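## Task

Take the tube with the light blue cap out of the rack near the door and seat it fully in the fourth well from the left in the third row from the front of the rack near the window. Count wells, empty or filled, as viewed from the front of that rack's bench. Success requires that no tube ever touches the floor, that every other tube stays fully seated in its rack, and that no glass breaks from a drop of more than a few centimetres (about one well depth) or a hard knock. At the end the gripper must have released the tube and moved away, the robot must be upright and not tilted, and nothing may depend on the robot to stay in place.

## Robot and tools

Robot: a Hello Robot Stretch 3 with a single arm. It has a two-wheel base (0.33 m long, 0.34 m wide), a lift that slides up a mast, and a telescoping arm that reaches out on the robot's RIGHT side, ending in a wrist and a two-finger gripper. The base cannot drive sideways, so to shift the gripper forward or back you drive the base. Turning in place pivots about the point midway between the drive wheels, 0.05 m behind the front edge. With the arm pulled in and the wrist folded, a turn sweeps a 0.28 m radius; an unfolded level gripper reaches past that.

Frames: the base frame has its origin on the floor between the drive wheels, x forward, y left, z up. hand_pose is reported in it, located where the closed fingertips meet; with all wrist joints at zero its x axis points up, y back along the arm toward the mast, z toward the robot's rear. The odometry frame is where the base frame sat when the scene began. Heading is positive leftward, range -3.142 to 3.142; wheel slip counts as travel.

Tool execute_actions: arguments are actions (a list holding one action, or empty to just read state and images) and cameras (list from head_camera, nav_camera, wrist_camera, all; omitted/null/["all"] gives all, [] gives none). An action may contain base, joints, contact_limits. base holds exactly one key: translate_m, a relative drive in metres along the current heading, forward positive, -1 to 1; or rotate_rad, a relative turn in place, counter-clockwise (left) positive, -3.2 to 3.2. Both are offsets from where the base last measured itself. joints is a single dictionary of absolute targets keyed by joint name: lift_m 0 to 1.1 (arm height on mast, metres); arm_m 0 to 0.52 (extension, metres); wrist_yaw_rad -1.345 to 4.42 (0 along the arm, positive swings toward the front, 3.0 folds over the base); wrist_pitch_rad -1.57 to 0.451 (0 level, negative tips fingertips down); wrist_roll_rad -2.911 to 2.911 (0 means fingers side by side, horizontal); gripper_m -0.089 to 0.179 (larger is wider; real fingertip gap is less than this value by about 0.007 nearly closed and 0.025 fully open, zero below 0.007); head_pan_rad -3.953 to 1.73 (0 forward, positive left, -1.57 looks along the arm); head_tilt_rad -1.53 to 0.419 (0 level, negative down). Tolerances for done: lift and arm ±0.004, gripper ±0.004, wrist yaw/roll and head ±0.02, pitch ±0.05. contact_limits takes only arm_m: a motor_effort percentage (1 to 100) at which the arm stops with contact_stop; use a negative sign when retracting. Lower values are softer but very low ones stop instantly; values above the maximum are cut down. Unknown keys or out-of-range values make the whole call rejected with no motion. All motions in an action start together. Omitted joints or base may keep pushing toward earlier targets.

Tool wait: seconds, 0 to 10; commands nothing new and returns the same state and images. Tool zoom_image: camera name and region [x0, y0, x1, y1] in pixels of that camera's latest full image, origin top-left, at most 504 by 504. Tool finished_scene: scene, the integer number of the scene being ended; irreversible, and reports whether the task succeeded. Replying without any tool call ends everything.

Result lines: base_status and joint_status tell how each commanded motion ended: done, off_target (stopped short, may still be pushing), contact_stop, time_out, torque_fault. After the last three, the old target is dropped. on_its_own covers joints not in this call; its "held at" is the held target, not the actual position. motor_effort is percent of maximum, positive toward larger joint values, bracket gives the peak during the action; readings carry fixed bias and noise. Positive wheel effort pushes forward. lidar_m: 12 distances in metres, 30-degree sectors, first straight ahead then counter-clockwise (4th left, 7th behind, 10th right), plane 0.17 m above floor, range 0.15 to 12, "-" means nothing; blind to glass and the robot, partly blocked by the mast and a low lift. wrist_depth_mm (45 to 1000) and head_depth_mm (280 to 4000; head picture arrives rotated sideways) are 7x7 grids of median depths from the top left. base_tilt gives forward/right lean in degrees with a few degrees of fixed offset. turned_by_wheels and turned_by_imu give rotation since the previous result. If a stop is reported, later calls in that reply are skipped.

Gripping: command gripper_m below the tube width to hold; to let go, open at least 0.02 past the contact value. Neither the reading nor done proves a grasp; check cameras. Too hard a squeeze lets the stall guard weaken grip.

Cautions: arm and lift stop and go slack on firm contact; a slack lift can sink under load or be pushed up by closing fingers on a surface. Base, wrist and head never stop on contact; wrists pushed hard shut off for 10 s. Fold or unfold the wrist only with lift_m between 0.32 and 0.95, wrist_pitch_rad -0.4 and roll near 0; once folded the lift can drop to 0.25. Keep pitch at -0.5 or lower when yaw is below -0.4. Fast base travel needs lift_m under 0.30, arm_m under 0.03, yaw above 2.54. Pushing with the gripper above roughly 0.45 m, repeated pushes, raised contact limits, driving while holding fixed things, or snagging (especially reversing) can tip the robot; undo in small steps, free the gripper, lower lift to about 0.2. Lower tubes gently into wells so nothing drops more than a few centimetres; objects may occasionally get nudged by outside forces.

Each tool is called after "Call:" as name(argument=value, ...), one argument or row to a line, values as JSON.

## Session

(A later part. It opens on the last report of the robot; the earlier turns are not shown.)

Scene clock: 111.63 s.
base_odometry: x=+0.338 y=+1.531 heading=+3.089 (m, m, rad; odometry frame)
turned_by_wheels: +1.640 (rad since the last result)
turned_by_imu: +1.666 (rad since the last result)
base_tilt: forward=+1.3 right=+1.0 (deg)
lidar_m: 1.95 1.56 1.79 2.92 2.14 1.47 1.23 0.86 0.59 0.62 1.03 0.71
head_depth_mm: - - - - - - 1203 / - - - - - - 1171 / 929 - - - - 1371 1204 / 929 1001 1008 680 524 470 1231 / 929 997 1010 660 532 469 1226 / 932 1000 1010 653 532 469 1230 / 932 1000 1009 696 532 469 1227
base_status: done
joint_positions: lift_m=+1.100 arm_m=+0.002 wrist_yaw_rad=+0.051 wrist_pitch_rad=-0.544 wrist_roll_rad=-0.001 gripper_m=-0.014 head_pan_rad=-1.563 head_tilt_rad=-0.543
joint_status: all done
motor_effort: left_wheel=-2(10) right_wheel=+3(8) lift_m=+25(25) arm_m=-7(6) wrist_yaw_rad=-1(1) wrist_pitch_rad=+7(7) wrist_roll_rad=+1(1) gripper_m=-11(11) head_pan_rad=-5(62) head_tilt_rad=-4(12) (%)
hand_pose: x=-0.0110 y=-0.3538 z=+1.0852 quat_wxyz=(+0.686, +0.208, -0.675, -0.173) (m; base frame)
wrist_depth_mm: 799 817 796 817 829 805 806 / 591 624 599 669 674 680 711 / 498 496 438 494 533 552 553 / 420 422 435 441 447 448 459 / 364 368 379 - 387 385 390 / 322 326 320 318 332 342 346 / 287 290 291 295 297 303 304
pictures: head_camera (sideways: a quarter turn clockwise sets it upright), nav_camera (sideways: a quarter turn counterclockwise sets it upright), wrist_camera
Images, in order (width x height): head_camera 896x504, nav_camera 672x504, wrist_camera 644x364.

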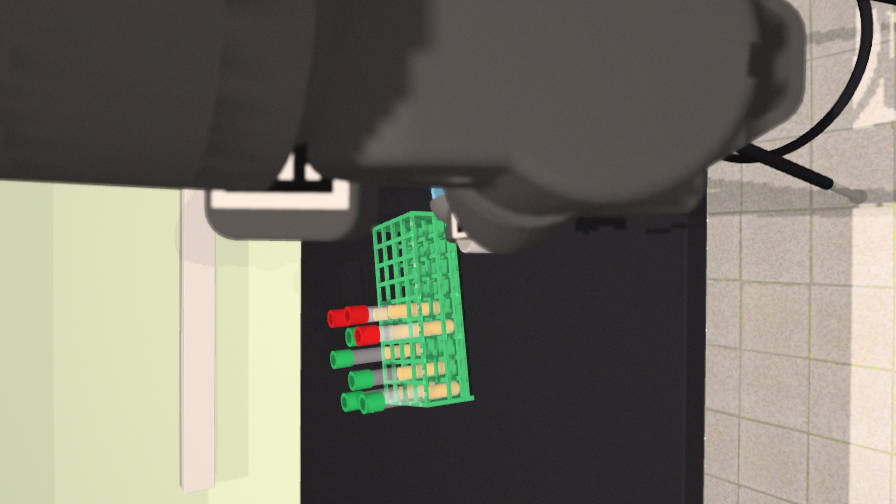

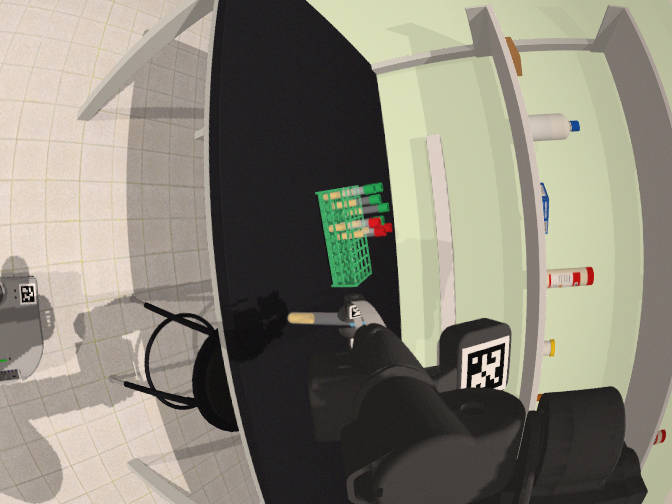

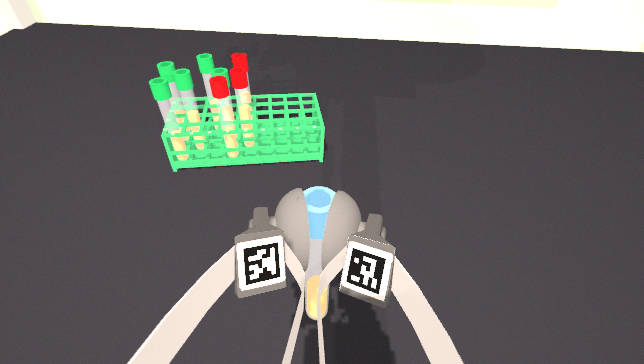

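Call:
execute_actions(
  actions=[
    {"base":{"translate_m":0.13},"joints":{"arm_m":0.17,"head_tilt_rad":-0.65}},
  ],
  cameras=["wrist_camera","head_camera"],
)

Call:
zoom_image(
  camera="wrist_camera",
  region=[200,60,460,260],
)

Scene clock: 117.37 s.
base_odometry: x=+0.208 y=+1.538 heading=+3.089 (m, m, rad; odometry frame)
turned_by_wheels: +0.000 (rad since the last result)
turned_by_imu: +0.001 (rad since the last result)
base_tilt: forward=+1.3 right=+0.9 (deg)
lidar_m: 1.82 1.45 1.61 3.56 2.35 1.61 1.36 0.68 0.65 1.00 1.01 0.59
head_depth_mm: - 1062 800 598 478 1340 1172 / - - 705 599 479 1343 1173 / - - 637 600 480 1379 1179 / 911 1027 654 601 481 1381 1174 / 912 1026 806 603 481 1380 1176 / 913 1029 807 603 482 1379 1176 / 927 1030 810 605 481 1382 1179
base_status: done
joint_positions: lift_m=+1.100 arm_m=+0.170 wrist_yaw_rad=+0.051 wrist_pitch_rad=-0.544 wrist_roll_rad=-0.001 gripper_m=-0.014 head_pan_rad=-1.563 head_tilt_rad=-0.642
joint_status: all done
motor_effort: left_wheel=-3(5) right_wheel=+2(6) lift_m=+25(25) arm_m=+5(1) wrist_yaw_rad=+0(0) wrist_pitch_rad=+7(7) wrist_roll_rad=+1(1) gripper_m=-11(10) head_pan_rad=-4(5) head_tilt_rad=-5(18) (%)
hand_pose: x=-0.0110 y=-0.5211 z=+1.0852 quat_wxyz=(+0.686, +0.207, -0.675, -0.173) (m; base frame)
wrist_depth_mm: 674 681 686 665 688 658 665 / 613 627 636 659 663 686 697 / 496 502 512 522 543 544 544 / 418 428 419 347 442 453 458 / 361 367 361 - 341 387 391 / 318 324 313 314 326 340 340 / 286 289 288 290 297 301 304
pictures: head_camera (sideways: a quarter turn clockwise sets it upright), wrist_camera
Images, in order (width x height): head_camera 896x504, wrist_camera 644x364.

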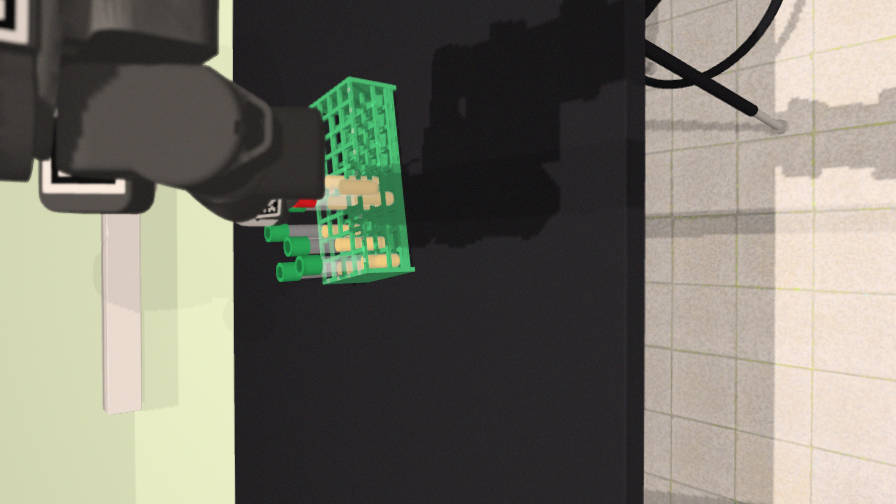

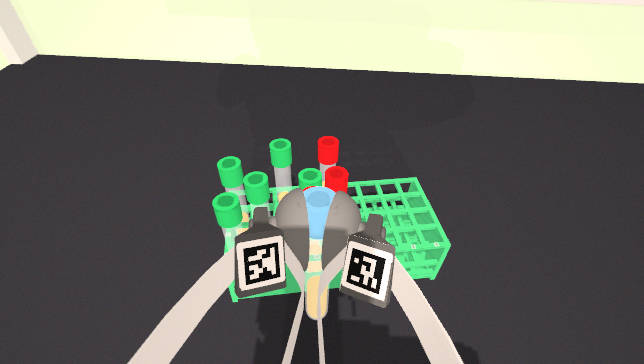

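Region (200, 60, 460, 260) of wrist_camera's 644x364 image, scaled by 1.938; it fills the top 388 rows of this view, and the rest is white.

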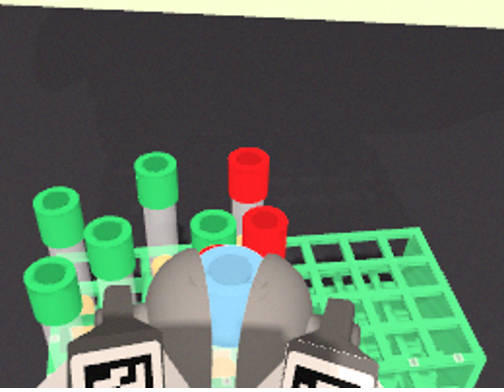

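Call:
execute_actions(
  actions=[
    {"joints":{"arm_m":0.12}},
  ],
  cameras=[],
)

Call:
execute_actions(
  actions=[
    {"base":{"translate_m":0.085},"joints":{"wrist_yaw_rad":-0.38,"wrist_pitch_rad":-0.33,"head_pan_rad":-1.65,"head_tilt_rad":-0.55}},
  ],
  cameras=["wrist_camera","head_camera"],
)

Scene clock: 122.30 s.
base_odometry: x=+0.208 y=+1.538 heading=+3.089 (m, m, rad; odometry frame)
turned_by_wheels: +0.000 (rad since the last result)
turned_by_imu: +0.000 (rad since the last result)
base_tilt: forward=+1.2 right=+1.0 (deg)
lidar_m: 1.82 1.45 1.61 3.54 2.36 1.61 1.36 0.68 0.65 1.00 1.02 0.59
head_depth_mm: - - 780 599 479 1343 1173 / - - - 599 479 1340 1172 / - - - 600 480 1375 1177 / 913 1024 652 601 480 1375 1176 / 910 1026 803 602 481 1382 1175 / 912 1026 807 602 481 1374 1176 / 930 1025 809 605 482 1379 1178
base_status: not commanded
joint_positions: lift_m=+1.100 arm_m=+0.120 wrist_yaw_rad=+0.051 wrist_pitch_rad=-0.544 wrist_roll_rad=-0.001 gripper_m=-0.014 head_pan_rad=-1.563 head_tilt_rad=-0.642
joint_status: all done
motor_effort: left_wheel=-2(4) right_wheel=+2(1) lift_m=+25(25) arm_m=-7(7) wrist_yaw_rad=+0(1) wrist_pitch_rad=+7(7) wrist_roll_rad=+1(1) gripper_m=-11(11) head_pan_rad=-5(5) head_tilt_rad=-4(5) (%)
hand_pose: x=-0.0110 y=-0.4719 z=+1.0852 quat_wxyz=(+0.686, +0.207, -0.675, -0.173) (m; base frame)
wrist_depth_mm: 703 721 730 706 719 725 701 / 610 629 631 642 672 684 689 / 500 518 516 492 548 549 555 / 418 422 408 368 398 451 458 / 364 372 369 - 371 390 389 / 323 323 321 318 335 340 342 / 286 289 290 293 297 298 304
pictures: none
No camera images: the call's "cameras" was empty. Leave "cameras" out to get every camera's image.

Scene clock: 124.53 s.
base_odometry: x=+0.123 y=+1.542 heading=+3.089 (m, m, rad; odometry frame)
turned_by_wheels: +0.000 (rad since the last result)
turned_by_imu: +0.000 (rad since the last result)
base_tilt: forward=+1.3 right=+0.9 (deg)
lidar_m: 1.73 1.38 1.49 2.97 2.49 1.70 1.44 0.74 0.68 0.99 1.01 0.52
head_depth_mm: - - - 677 524 1011 1189 / - - - 654 524 463 1194 / - - - 644 524 463 1221 / 917 987 - 640 524 463 1217 / 910 978 974 682 525 463 1219 / 901 987 974 683 525 450 1219 / 898 992 974 683 525 450 1220
base_status: done
joint_positions: lift_m=+1.100 arm_m=+0.120 wrist_yaw_rad=-0.378 wrist_pitch_rad=-0.354 wrist_roll_rad=-0.001 gripper_m=-0.014 head_pan_rad=-1.643 head_tilt_rad=-0.557
joint_status: all done
motor_effort: left_wheel=-3(5) right_wheel=+3(8) lift_m=+25(25) arm_m=-6(7) wrist_yaw_rad=-2(3) wrist_pitch_rad=+12(12) wrist_roll_rad=+1(1) gripper_m=-12(11) head_pan_rad=-5(19) head_tilt_rad=+3(14) (%)
hand_pose: x=-0.1071 y=-0.4810 z=+1.1270 quat_wxyz=(+0.661, -0.008, -0.707, -0.253) (m; base frame)
wrist_depth_mm: 569 613 668 741 823 935 - / 549 647 719 812 952 - - / 645 710 749 794 820 839 - / 565 580 580 613 621 621 641 / 456 463 349 - 497 500 513 / 386 385 341 375 412 416 424 / 336 341 330 344 349 356 362
pictures: head_camera (sideways: a quarter turn clockwise sets it upright), wrist_camera
Images, in order (width x height): head_camera 896x504, wrist_camera 644x364.

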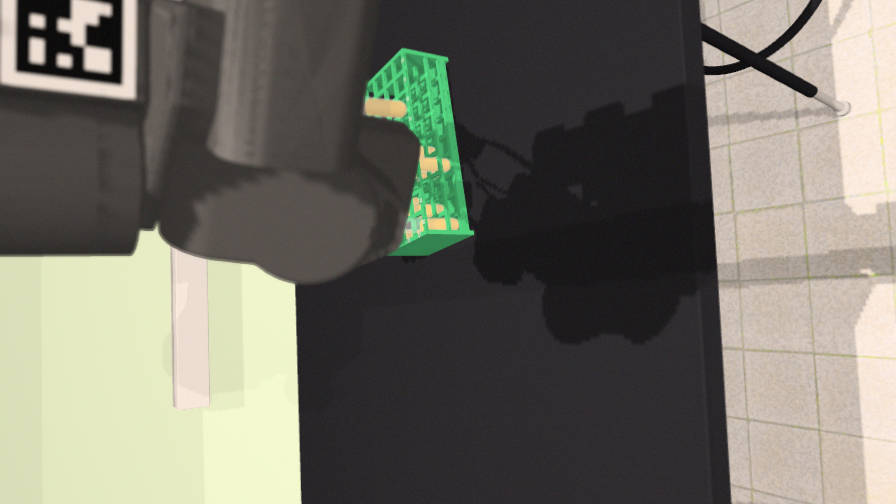

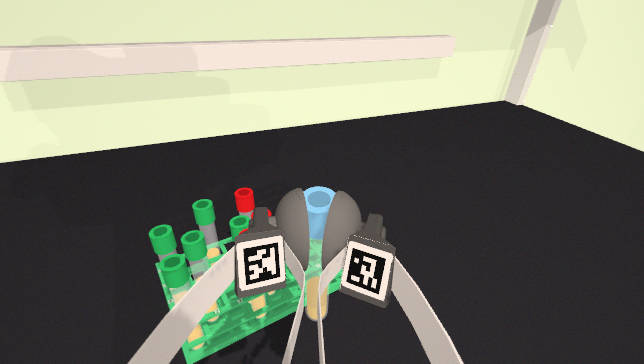

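Call:
execute_actions(
  actions=[
    {"base":{"translate_m":0.023},"joints":{"arm_m":0.25,"head_pan_rad":-1.7,"head_tilt_rad":-0.5}},
  ],
  cameras=["wrist_camera","head_camera"],
)

Call:
zoom_image(
  camera="head_camera",
  region=[250,60,500,300],
)

Call:
zoom_image(
  camera="wrist_camera",
  region=[180,164,460,364],
)

Scene clock: 127.67 s.
base_odometry: x=+0.100 y=+1.544 heading=+3.088 (m, m, rad; odometry frame)
turned_by_wheels: +0.000 (rad since the last result)
turned_by_imu: +0.000 (rad since the last result)
base_tilt: forward=+1.3 right=+0.9 (deg)
lidar_m: 1.72 1.36 1.47 3.57 2.52 1.73 1.46 0.76 0.69 0.99 1.01 0.50
head_depth_mm: - 1033 1118 742 556 471 1223 / - 1006 1107 684 557 471 1229 / - - 974 664 556 457 1248 / 896 - 975 659 556 457 1256 / 909 973 1058 740 555 443 1251 / 900 964 1046 740 555 443 1251 / 886 971 1034 738 555 442 1224
base_status: done
joint_positions: lift_m=+1.100 arm_m=+0.250 wrist_yaw_rad=-0.382 wrist_pitch_rad=-0.352 wrist_roll_rad=-0.001 gripper_m=-0.014 head_pan_rad=-1.693 head_tilt_rad=-0.507
joint_status: all done
motor_effort: left_wheel=-3(6) right_wheel=+3(7) lift_m=+25(25) arm_m=+5(8) wrist_yaw_rad=+3(4) wrist_pitch_rad=+11(11) wrist_roll_rad=+1(1) gripper_m=-11(11) head_pan_rad=-5(15) head_tilt_rad=+4(12) (%)
hand_pose: x=-0.1081 y=-0.6099 z=+1.1274 quat_wxyz=(+0.660, -0.010, -0.707, -0.254) (m; base frame)
wrist_depth_mm: 471 511 563 621 705 785 898 / 449 479 539 592 756 879 - / 539 590 652 711 780 828 - / 556 572 592 600 616 626 650 / 460 472 486 - 498 502 520 / 389 395 388 353 409 420 421 / 335 339 332 275 316 358 362
pictures: head_camera (sideways: a quarter turn clockwise sets it upright), wrist_camera
Images, in order (width x height): head_camera 896x504, wrist_camera 644x364.

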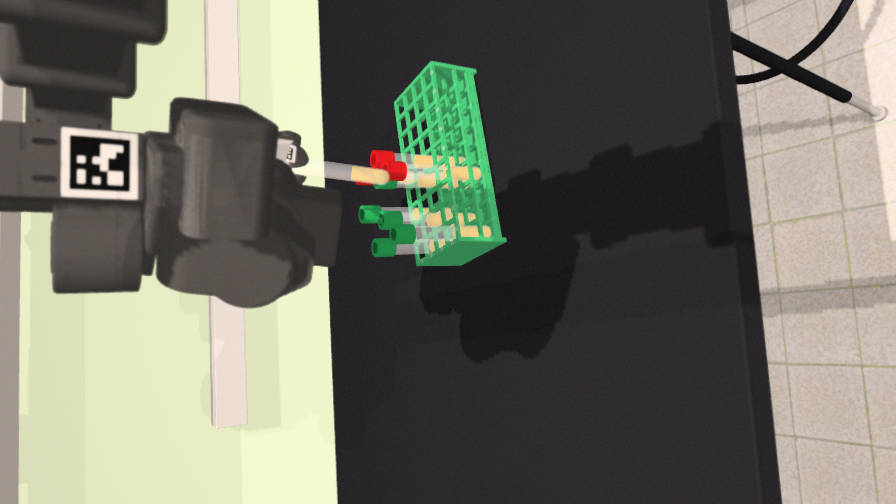

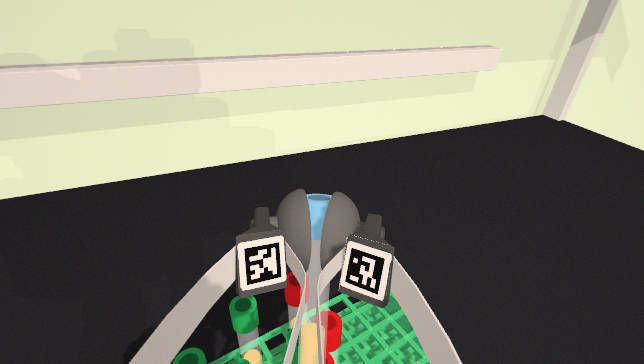

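Region (250, 60, 500, 300) of head_camera's 896x504 image, scaled by 2.016, with more detail than that image has; it fills the top 484 rows of this view, and the rest is white.

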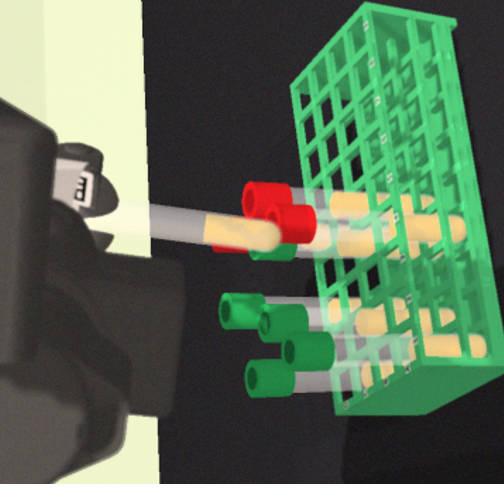

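Region (180, 164, 460, 364) of wrist_camera's 644x364 image, scaled by 1.800; it fills the top 360 rows of this view, and the rest is white.

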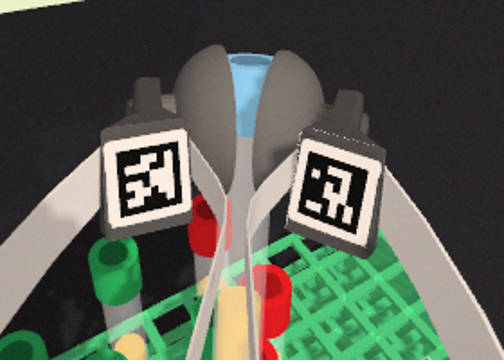

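Call:
execute_actions(
  actions=[
    {"joints":{"arm_m":0.21}},
  ],
  cameras=["wrist_camera","head_camera"],
)

Call:
zoom_image(
  camera="head_camera",
  region=[200,60,500,300],
)

Scene clock: 129.63 s.
base_odometry: x=+0.100 y=+1.544 heading=+3.088 (m, m, rad; odometry frame)
turned_by_wheels: +0.000 (rad since the last result)
turned_by_imu: +0.000 (rad since the last result)
base_tilt: forward=+1.3 right=+1.0 (deg)
lidar_m: 1.71 1.37 1.47 3.58 2.52 1.72 1.47 0.76 0.69 0.99 1.01 0.50
head_depth_mm: - 1033 1121 745 556 471 1226 / - 1016 1045 686 557 472 1222 / - - 918 663 555 456 1251 / 895 - - 657 556 457 1254 / 905 977 1047 739 554 443 1253 / 896 965 1040 739 554 443 1250 / 886 973 1037 739 553 442 1217
base_status: not commanded
joint_positions: lift_m=+1.100 arm_m=+0.210 wrist_yaw_rad=-0.382 wrist_pitch_rad=-0.351 wrist_roll_rad=-0.001 gripper_m=-0.014 head_pan_rad=-1.693 head_tilt_rad=-0.507
joint_status: all done
motor_effort: left_wheel=-2(3) right_wheel=+4(3) lift_m=+25(25) arm_m=-7(5) wrist_yaw_rad=+2(3) wrist_pitch_rad=+10(10) wrist_roll_rad=+1(1) gripper_m=-10(11) head_pan_rad=-4(6) head_tilt_rad=+3(4) (%)
hand_pose: x=-0.1081 y=-0.5710 z=+1.1277 quat_wxyz=(+0.661, -0.011, -0.707, -0.254) (m; base frame)
wrist_depth_mm: 500 539 593 664 722 872 - / 477 521 566 705 813 965 - / 565 615 689 756 823 833 - / 567 568 583 614 628 636 646 / 456 462 496 - 501 509 521 / 385 390 376 263 412 417 425 / 335 338 270 285 334 356 364
pictures: head_camera (sideways: a quarter turn clockwise sets it upright), wrist_camera
Images, in order (width x height): head_camera 896x504, wrist_camera 644x364.

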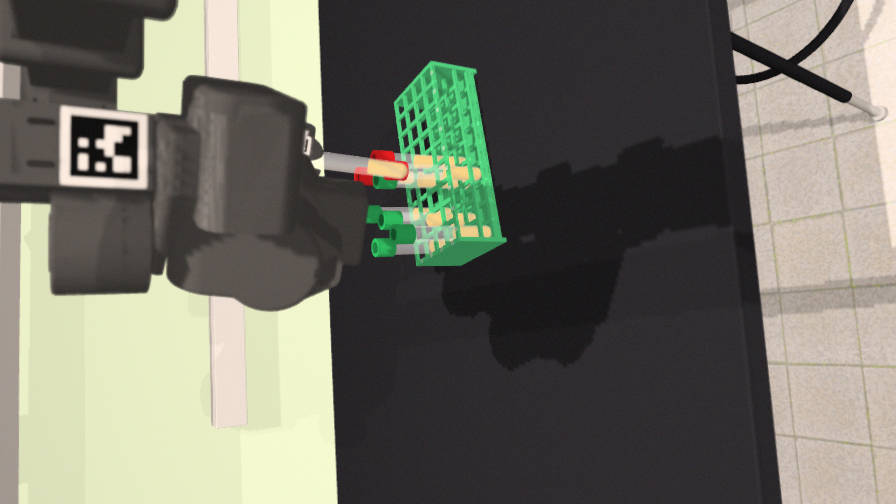

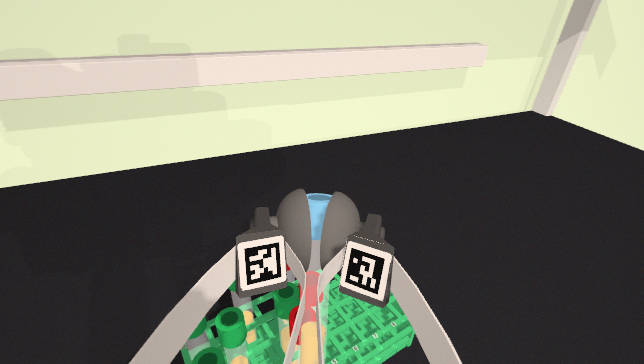

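Region (200, 60, 500, 300) of head_camera's 896x504 image, scaled by 1.680, with more detail than that image has; it fills the top 403 rows of this view, and the rest is white.

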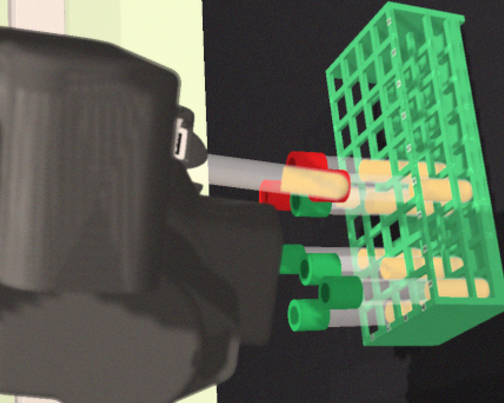

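Call:
execute_actions(
  actions=[
    {"joints":{"arm_m":0.16,"wrist_pitch_rad":-0.17,"head_tilt_rad":-0.4}},
  ],
)

Call:
zoom_image(
  camera="head_camera",
  region=[200,20,600,320],
)

Scene clock: 136.27 s.
base_odometry: x=+0.100 y=+1.544 heading=+3.088 (m, m, rad; odometry frame)
turned_by_wheels: +0.000 (rad since the last result)
turned_by_imu: +0.000 (rad since the last result)
base_tilt: forward=+1.2 right=+0.8 (deg)
lidar_m: 1.71 1.36 1.47 3.56 2.53 1.72 1.47 0.76 0.69 0.99 1.01 0.50
head_depth_mm: 929 - 1146 911 638 489 985 / 915 - - 751 637 488 1234 / 912 - - 659 634 488 1236 / 756 - - 687 631 487 430 / 892 987 1072 872 631 485 430 / 783 976 1064 896 628 485 416 / 805 962 1045 890 628 483 415
base_status: not commanded
joint_positions: lift_m=+1.100 arm_m=+0.160 wrist_yaw_rad=-0.382 wrist_pitch_rad=-0.195 wrist_roll_rad=-0.001 gripper_m=-0.014 head_pan_rad=-1.693 head_tilt_rad=-0.408
joint_status: all done
motor_effort: left_wheel=-2(3) right_wheel=+3(3) lift_m=+24(25) arm_m=-7(9) wrist_yaw_rad=+2(2) wrist_pitch_rad=+12(11) wrist_roll_rad=+1(1) gripper_m=-10(10) head_pan_rad=-5(5) head_tilt_rad=+4(15) (%)
hand_pose: x=-0.1133 y=-0.5343 z=+1.1650 quat_wxyz=(+0.678, -0.065, -0.704, -0.202) (m; base frame)
wrist_depth_mm: 534 575 633 705 802 902 866 / 556 612 682 740 854 961 - / 531 589 666 757 919 - - / 611 677 761 818 898 910 - / 583 590 622 - 660 653 694 / 473 488 461 479 508 525 532 / 394 401 313 336 410 429 435
pictures: head_camera (sideways: a quarter turn clockwise sets it upright), nav_camera (sideways: a quarter turn counterclockwise sets it upright), wrist_camera
Images, in order (width x height): head_camera 896x504, nav_camera 672x504, wrist_camera 644x364.

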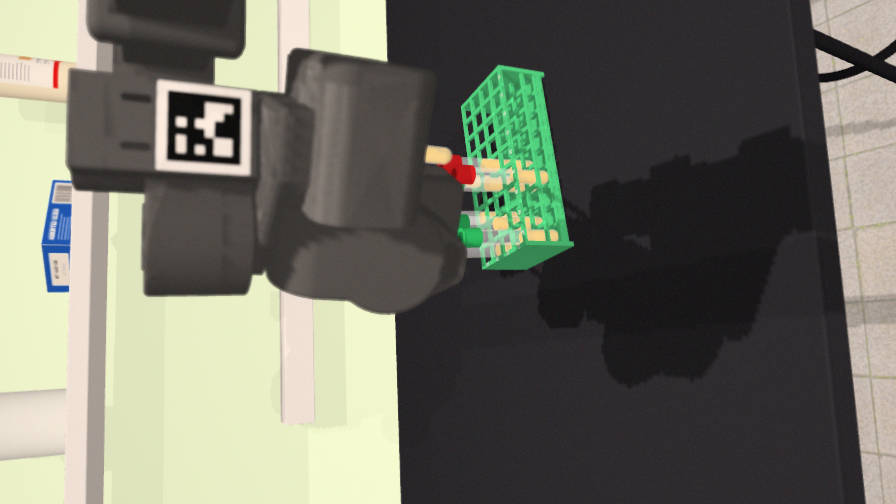

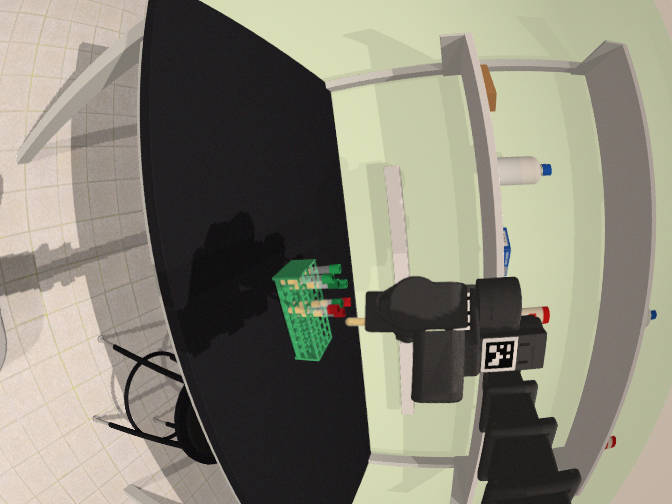

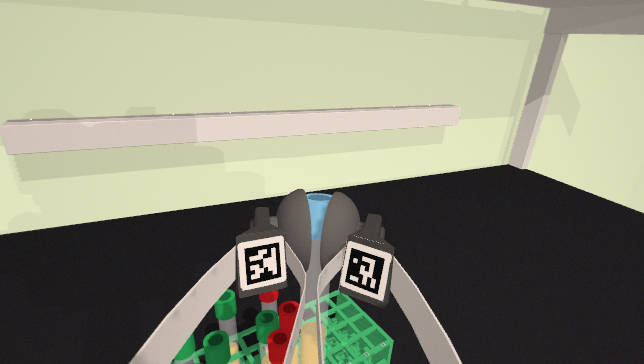

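Region (200, 20, 600, 320) of head_camera's 896x504 image, scaled by 1.260, with more detail than that image has; it fills the top 378 rows of this view, and the rest is white.

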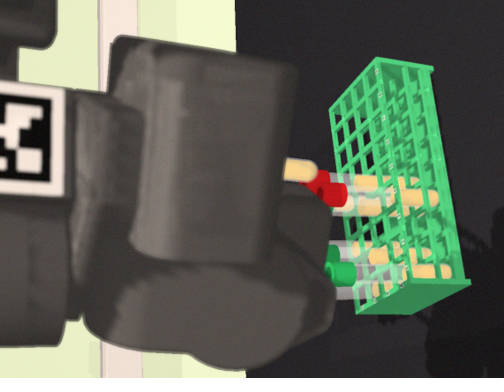

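Call:
execute_actions(
  actions=[
    {"base":{"translate_m":-0.25},"joints":{"wrist_yaw_rad":0.8,"head_pan_rad":-1.4,"head_tilt_rad":-0.45}},
  ],
)

Call:
zoom_image(
  camera="head_camera",
  region=[200,180,600,480],
)

Scene clock: 141.93 s.
base_odometry: x=+0.350 y=+1.530 heading=+3.088 (m, m, rad; odometry frame)
turned_by_wheels: +0.000 (rad since the last result)
turned_by_imu: +0.000 (rad since the last result)
base_tilt: forward=+1.2 right=+0.9 (deg)
lidar_m: 1.96 1.57 1.80 2.90 2.14 1.46 1.22 0.85 0.58 0.62 1.03 0.72
head_depth_mm: 797 994 - 759 606 472 760 / 893 981 - 756 604 472 1069 / 900 983 - 682 603 471 1271 / 914 1026 1071 685 601 470 1267 / 934 1045 1117 751 602 470 1292 / 754 1059 1150 832 601 470 1303 / 965 1086 1164 829 599 482 1298
base_status: done
joint_positions: lift_m=+1.100 arm_m=+0.160 wrist_yaw_rad=+0.798 wrist_pitch_rad=-0.195 wrist_roll_rad=-0.001 gripper_m=-0.014 head_pan_rad=-1.407 head_tilt_rad=-0.444
joint_status: all done
motor_effort: left_wheel=-3(9) right_wheel=+3(3) lift_m=+25(25) arm_m=-7(7) wrist_yaw_rad=+3(3) wrist_pitch_rad=+12(12) wrist_roll_rad=+1(1) gripper_m=-11(10) head_pan_rad=+4(37) head_tilt_rad=-4(9) (%)
hand_pose: x=+0.1552 y=-0.4777 z=+1.1651 quat_wxyz=(+0.676, +0.337, -0.621, +0.210) (m; base frame)
wrist_depth_mm: - - - 832 755 637 556 / - - - 919 784 648 566 / - - - 995 809 641 575 / - - - 858 816 721 567 / - 589 626 - 649 663 624 / 469 481 477 479 512 524 534 / 392 402 405 387 351 434 435
pictures: head_camera (sideways: a quarter turn clockwise sets it upright), nav_camera (sideways: a quarter turn counterclockwise sets it upright), wrist_camera
Images, in order (width x height): head_camera 896x504, nav_camera 672x504, wrist_camera 644x364.

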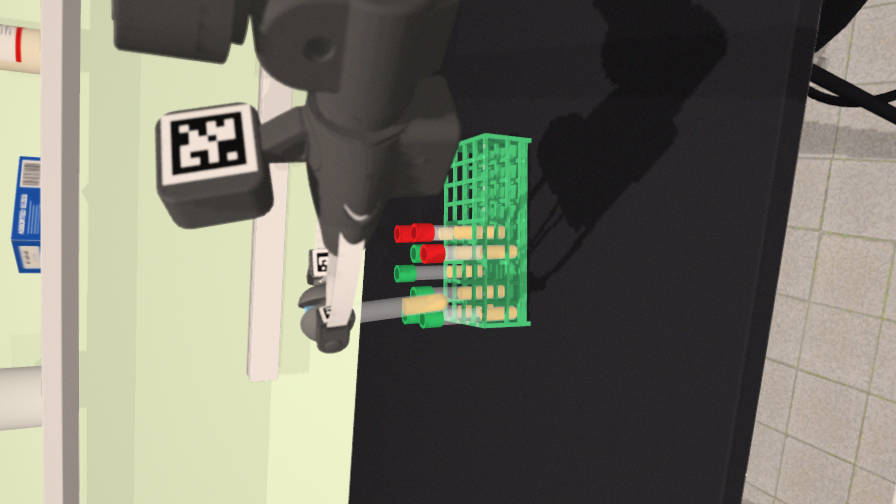

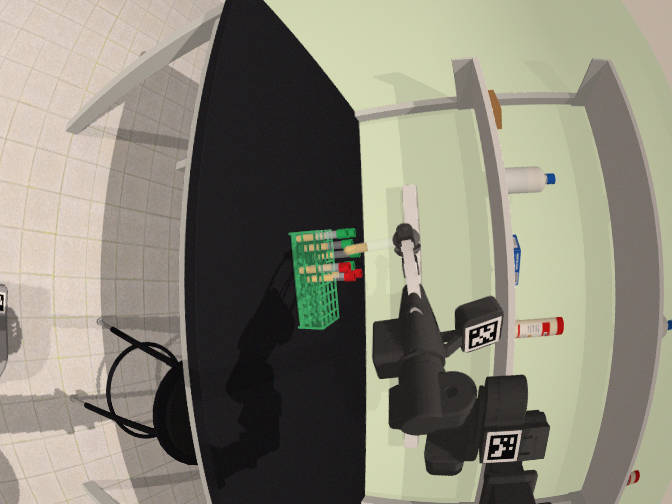

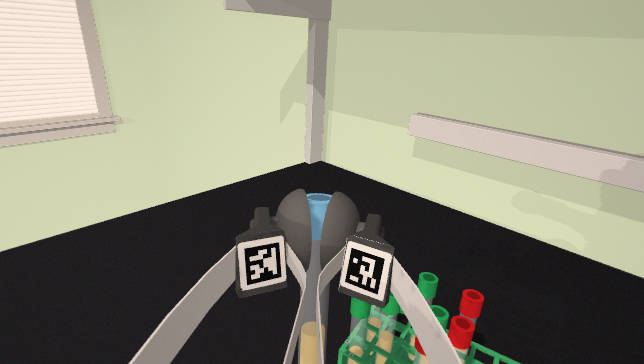

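Region (200, 180, 600, 480) of head_camera's 896x504 image, scaled by 1.260, with more detail than that image has; it fills the top 378 rows of this view, and the rest is white.

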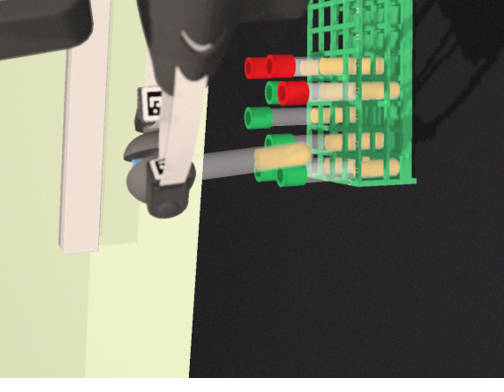

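Call:
execute_actions(
  actions=[
    {"joints":{"wrist_pitch_rad":-0.09}},
  ],
  cameras=["head_camera"],
)

Call:
zoom_image(
  camera="head_camera",
  region=[260,200,560,400],
)

Scene clock: 143.70 s.
base_odometry: x=+0.350 y=+1.530 heading=+3.088 (m, m, rad; odometry frame)
turned_by_wheels: +0.000 (rad since the last result)
turned_by_imu: +0.000 (rad since the last result)
base_tilt: forward=+1.2 right=+1.0 (deg)
lidar_m: 1.96 1.57 1.80 2.91 2.13 1.46 1.21 0.85 0.58 0.62 1.03 0.72
head_depth_mm: 798 997 - 756 606 472 758 / 892 978 - 776 605 471 1069 / 899 - 990 697 603 471 1267 / 916 1030 1073 685 603 470 1267 / 936 1045 1126 749 602 470 1297 / 755 1059 1147 830 600 469 1296 / 968 1083 1163 832 599 483 1299
base_status: not commanded
joint_positions: lift_m=+1.100 arm_m=+0.160 wrist_yaw_rad=+0.798 wrist_pitch_rad=-0.116 wrist_roll_rad=-0.001 gripper_m=-0.014 head_pan_rad=-1.407 head_tilt_rad=-0.444
joint_status: all done
motor_effort: left_wheel=-3(3) right_wheel=+2(3) lift_m=+25(25) arm_m=-7(7) wrist_yaw_rad=+3(2) wrist_pitch_rad=+12(14) wrist_roll_rad=+1(1) gripper_m=-10(10) head_pan_rad=+5(4) head_tilt_rad=-3(4) (%)
hand_pose: x=+0.1588 y=-0.4812 z=+1.1848 quat_wxyz=(+0.667, +0.312, -0.634, +0.236) (m; base frame)
wrist_depth_mm: - - 725 763 702 609 534 / - - - 900 786 664 565 / - - - 991 825 686 583 / - - - 958 818 655 559 / - - 728 - 803 702 609 / 531 544 533 547 590 597 596 / 436 441 451 442 365 478 496
pictures: head_camera (sideways: a quarter turn clockwise sets it upright)
Images, in order (width x height): head_camera 896x504.

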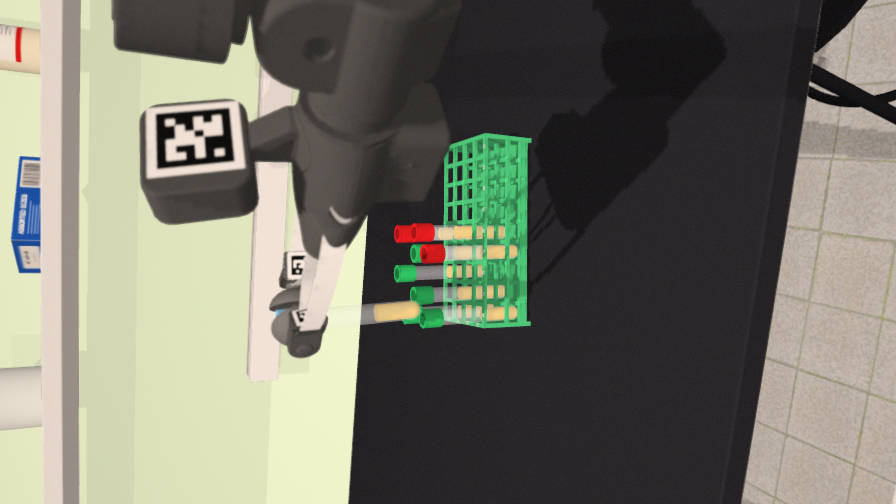

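Region (260, 200, 560, 400) of head_camera's 896x504 image, scaled by 1.680, with more detail than that image has.

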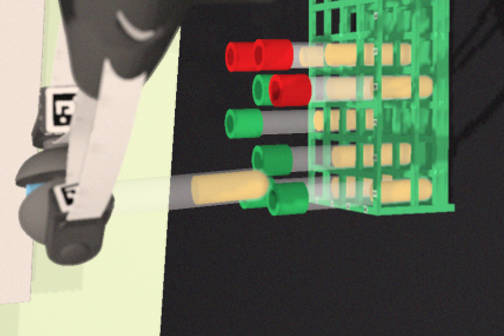

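Call:
execute_actions(
  actions=[
    {"base":{"translate_m":0.02},"joints":{"wrist_pitch_rad":-0.065,"arm_m":0.32,"lift_m":1.07}},
  ],
  cameras=["head_camera","wrist_camera"],
)

Call:
zoom_image(
  camera="head_camera",
  region=[260,160,560,360],
)

Scene clock: 147.10 s.
base_odometry: x=+0.330 y=+1.531 heading=+3.088 (m, m, rad; odometry frame)
turned_by_wheels: +0.000 (rad since the last result)
turned_by_imu: +0.000 (rad since the last result)
base_tilt: forward=+1.2 right=+0.9 (deg)
lidar_m: 1.95 1.55 1.77 2.93 2.17 1.48 1.23 0.86 0.60 0.62 1.03 0.70
head_depth_mm: 870 943 - 842 604 472 770 / 893 975 - 841 604 470 1205 / 894 999 1078 714 602 471 1234 / 916 1027 1125 697 602 470 1273 / 929 1042 1131 789 601 470 1300 / 752 1064 1149 831 599 469 1300 / 965 1084 1159 831 597 483 1293
base_status: done
joint_positions: lift_m=+1.070 arm_m=+0.320 wrist_yaw_rad=+0.799 wrist_pitch_rad=-0.090 wrist_roll_rad=-0.001 gripper_m=-0.014 head_pan_rad=-1.407 head_tilt_rad=-0.444
joint_status: all done
motor_effort: left_wheel=-2(5) right_wheel=+2(6) lift_m=+15(21) arm_m=+5(4) wrist_yaw_rad=+1(3) wrist_pitch_rad=+12(11) wrist_roll_rad=+1(1) gripper_m=-10(11) head_pan_rad=+5(5) head_tilt_rad=-4(4) (%)
hand_pose: x=+0.1599 y=-0.6411 z=+1.1619 quat_wxyz=(+0.664, +0.304, -0.638, +0.245) (m; base frame)
wrist_depth_mm: - - 678 708 589 504 444 / - - - 763 618 514 452 / - - - 814 633 535 457 / - - - 827 603 506 452 / - - 725 - 671 561 422 / 510 526 508 505 574 548 487 / 414 416 420 428 443 453 472
pictures: head_camera (sideways: a quarter turn clockwise sets it upright), wrist_camera
Images, in order (width x height): head_camera 896x504, wrist_camera 644x364.

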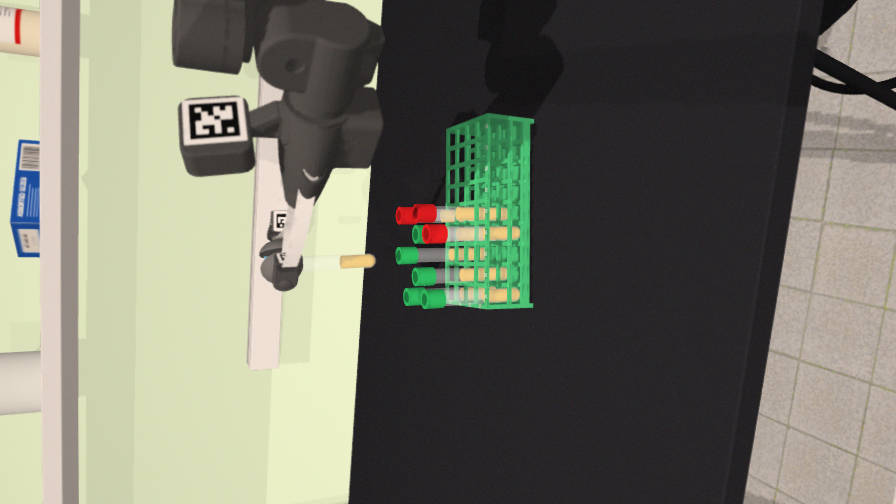

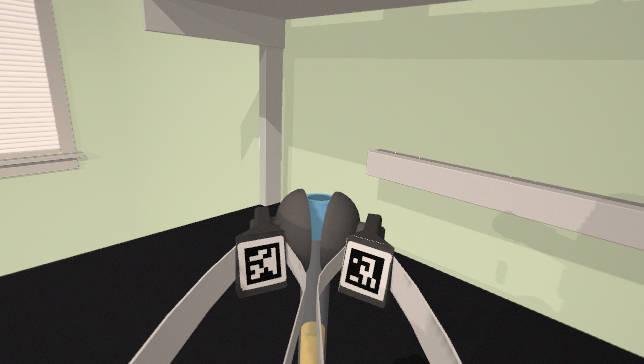

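Region (260, 160, 560, 360) of head_camera's 896x504 image, scaled by 1.680, with more detail than that image has.

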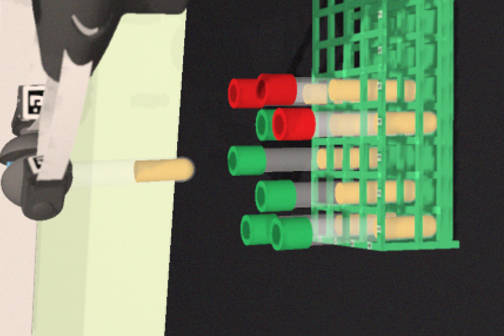

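Call:
execute_actions(
  actions=[
    {"base":{"translate_m":-0.028},"joints":{"arm_m":0.333}},
  ],
  cameras=["head_camera"],
)

Call:
execute_actions(
  actions=[
    {"joints":{"lift_m":1.045}},
  ],
  cameras=["head_camera","wrist_camera"],
)

Call:
zoom_image(
  camera="head_camera",
  region=[280,150,520,310],
)

Scene clock: 151.03 s.
base_odometry: x=+0.358 y=+1.530 heading=+3.088 (m, m, rad; odometry frame)
turned_by_wheels: +0.000 (rad since the last result)
turned_by_imu: +0.000 (rad since the last result)
base_tilt: forward=+1.3 right=+1.0 (deg)
lidar_m: 1.97 1.57 1.81 2.91 2.12 1.46 1.21 0.84 0.58 0.61 1.03 0.73
head_depth_mm: 867 950 - 842 605 472 764 / 893 977 - 841 604 471 1075 / 902 1002 1080 835 603 472 1264 / 911 1026 1122 702 602 470 1261 / 936 1047 1137 714 600 469 1292 / 758 1061 1147 830 600 482 1298 / 964 1084 1161 829 600 482 1297
base_status: done
joint_positions: lift_m=+1.070 arm_m=+0.333 wrist_yaw_rad=+0.799 wrist_pitch_rad=-0.090 wrist_roll_rad=-0.001 gripper_m=-0.014 head_pan_rad=-1.407 head_tilt_rad=-0.444
joint_status: all done
motor_effort: left_wheel=-3(9) right_wheel=+2(6) lift_m=+16(15) arm_m=+5(6) wrist_yaw_rad=+2(1) wrist_pitch_rad=+12(12) wrist_roll_rad=+1(1) gripper_m=-11(9) head_pan_rad=+5(5) head_tilt_rad=-4(4) (%)
hand_pose: x=+0.1599 y=-0.6541 z=+1.1619 quat_wxyz=(+0.664, +0.304, -0.638, +0.245) (m; base frame)
wrist_depth_mm: - - 685 705 587 508 432 / - - - 743 614 513 435 / - - - 811 632 520 449 / - - - 783 583 490 447 / - 685 687 - 652 546 414 / 501 512 507 520 567 559 482 / 411 420 423 425 439 456 459
pictures: head_camera (sideways: a quarter turn clockwise sets it upright)
Images, in order (width x height): head_camera 896x504.

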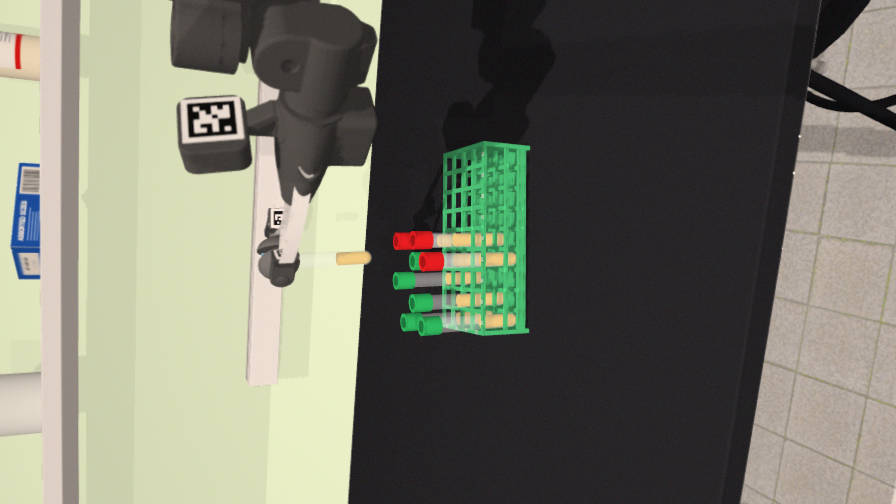

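Scene clock: 152.03 s.
base_odometry: x=+0.358 y=+1.530 heading=+3.088 (m, m, rad; odometry frame)
turned_by_wheels: +0.000 (rad since the last result)
turned_by_imu: +0.000 (rad since the last result)
base_tilt: forward=+1.3 right=+0.9 (deg)
lidar_m: 1.97 1.57 1.81 2.90 2.13 1.45 1.21 0.84 0.58 0.62 1.03 0.73
head_depth_mm: 865 962 - 841 605 471 765 / 892 987 - 819 603 471 1076 / 897 1006 1076 834 604 470 1269 / 914 1024 1102 702 603 470 1264 / 935 1049 1134 714 602 469 1298 / 761 1061 1151 831 598 483 1298 / 965 1084 1163 827 598 483 1296
base_status: not commanded
joint_positions: lift_m=+1.045 arm_m=+0.333 wrist_yaw_rad=+0.799 wrist_pitch_rad=-0.090 wrist_roll_rad=-0.001 gripper_m=-0.014 head_pan_rad=-1.407 head_tilt_rad=-0.444
joint_status: all done
motor_effort: left_wheel=-2(2) right_wheel=+3(3) lift_m=+16(14) arm_m=+6(5) wrist_yaw_rad=+1(2) wrist_pitch_rad=+12(12) wrist_roll_rad=+1(1) gripper_m=-10(11) head_pan_rad=+5(5) head_tilt_rad=-4(4) (%)
hand_pose: x=+0.1599 y=-0.6541 z=+1.1370 quat_wxyz=(+0.664, +0.304, -0.638, +0.245) (m; base frame)
wrist_depth_mm: - - 730 716 584 498 428 / - - - 742 606 501 443 / - - - 769 609 525 450 / - - - 814 620 470 419 / - 628 668 - 645 544 465 / 465 475 464 471 514 524 476 / 379 383 389 388 407 420 424
pictures: head_camera (sideways: a quarter turn clockwise sets it upright), wrist_camera
Images, in order (width x height): head_camera 896x504, wrist_camera 644x364.

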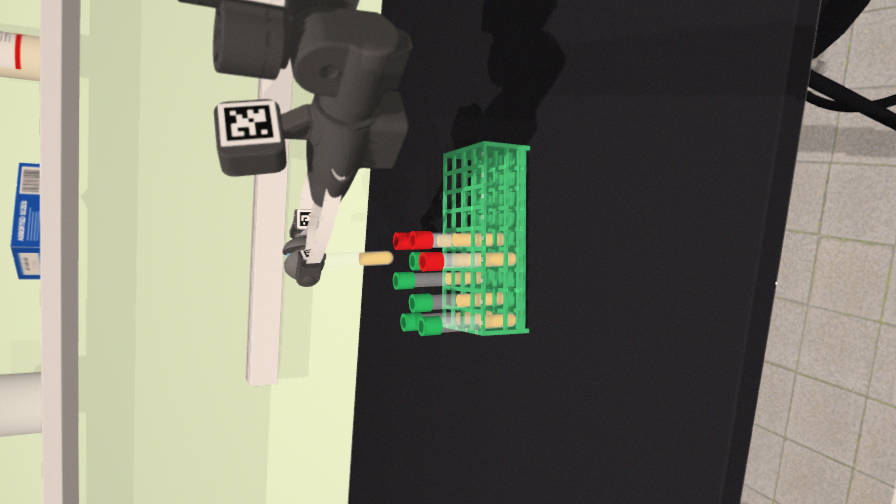

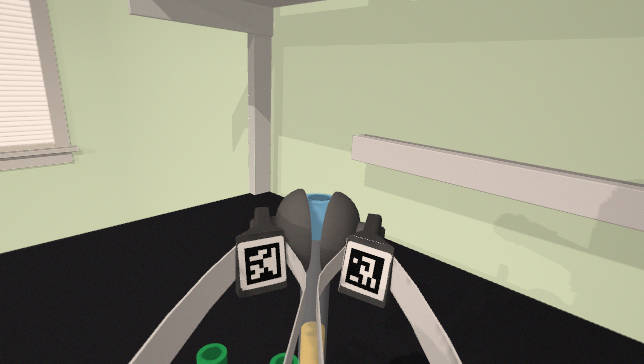

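Region (280, 150, 520, 310) of head_camera's 896x504 image, scaled by 2.100, with more detail than that image has.

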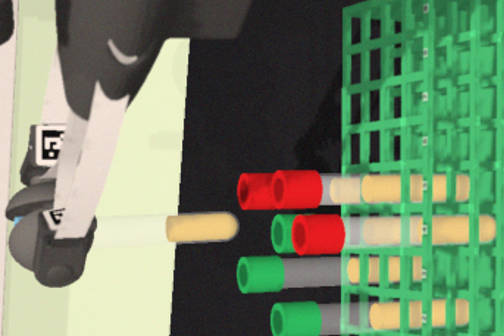

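Call:
execute_actions(
  actions=[
    {"joints":{"lift_m":1.033}},
  ],
  cameras=["head_camera","wrist_camera"],
)

Call:
zoom_image(
  camera="head_camera",
  region=[320,190,500,310],
)

Call:
zoom_image(
  camera="wrist_camera",
  region=[180,264,460,364],
)

Scene clock: 153.57 s.
base_odometry: x=+0.358 y=+1.530 heading=+3.088 (m, m, rad; odometry frame)
turned_by_wheels: +0.000 (rad since the last result)
turned_by_imu: +0.000 (rad since the last result)
base_tilt: forward=+1.2 right=+0.9 (deg)
lidar_m: 1.97 1.57 1.81 2.91 2.12 1.45 1.21 0.84 0.58 0.61 1.03 0.73
head_depth_mm: 867 970 - 796 606 471 764 / 895 993 - 798 604 471 1078 / 899 1007 1079 784 604 470 1269 / 912 1032 1089 702 602 470 1267 / 936 1048 1130 714 600 470 1300 / 760 1064 1148 831 599 482 1303 / 966 1082 1160 829 597 483 1295
base_status: not commanded
joint_positions: lift_m=+1.033 arm_m=+0.333 wrist_yaw_rad=+0.799 wrist_pitch_rad=-0.090 wrist_roll_rad=-0.001 gripper_m=-0.014 head_pan_rad=-1.407 head_tilt_rad=-0.444
joint_status: all done
motor_effort: left_wheel=-3(2) right_wheel=+3(2) lift_m=+16(17) arm_m=+6(5) wrist_yaw_rad=+1(2) wrist_pitch_rad=+12(12) wrist_roll_rad=+1(1) gripper_m=-10(10) head_pan_rad=+4(4) head_tilt_rad=-4(3) (%)
hand_pose: x=+0.1599 y=-0.6541 z=+1.1250 quat_wxyz=(+0.664, +0.304, -0.638, +0.245) (m; base frame)
wrist_depth_mm: - - 771 745 602 504 429 / - - - 743 615 509 437 / - - - 774 592 511 441 / - - - 799 630 477 401 / - 597 626 - 638 555 473 / 450 461 450 458 495 489 478 / 364 368 365 374 391 405 411
pictures: head_camera (sideways: a quarter turn clockwise sets it upright), wrist_camera
Images, in order (width x height): head_camera 896x504, wrist_camera 644x364.

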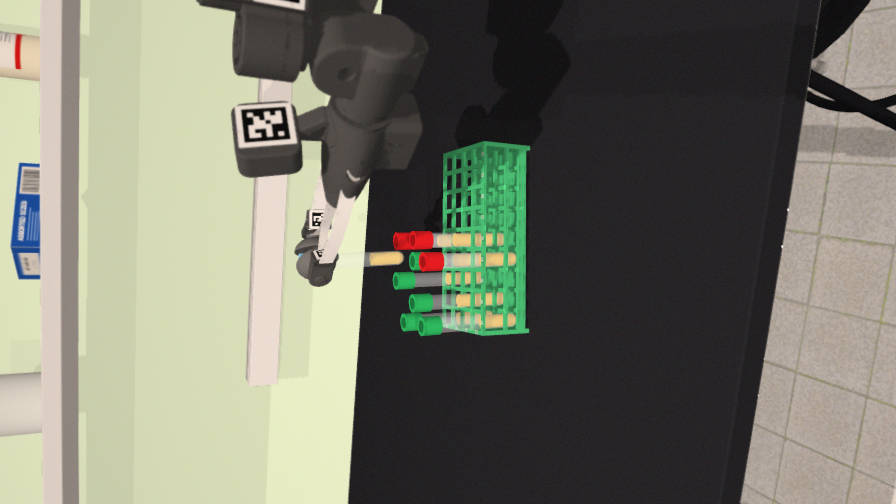

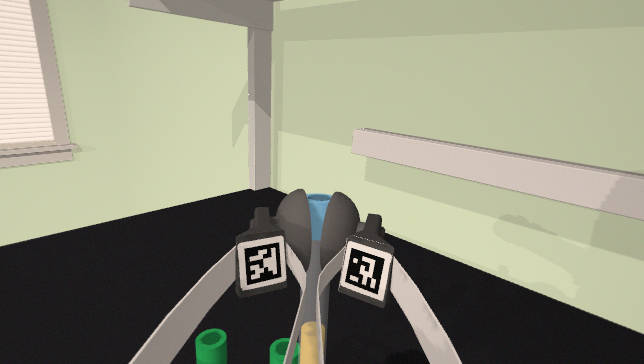

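Region (320, 190, 500, 310) of head_camera's 896x504 image, scaled by 2.800, with more detail than that image has.

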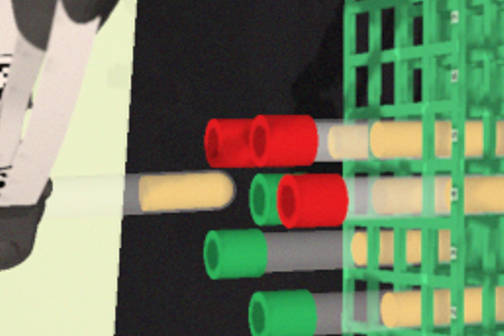

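Region (180, 264, 460, 364) of wrist_camera's 644x364 image, scaled by 1.800; it fills the top 180 rows of this view, and the rest is white.

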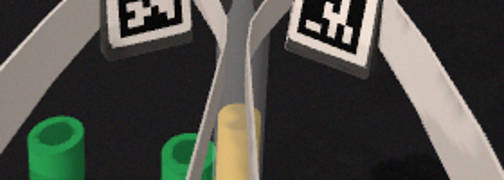

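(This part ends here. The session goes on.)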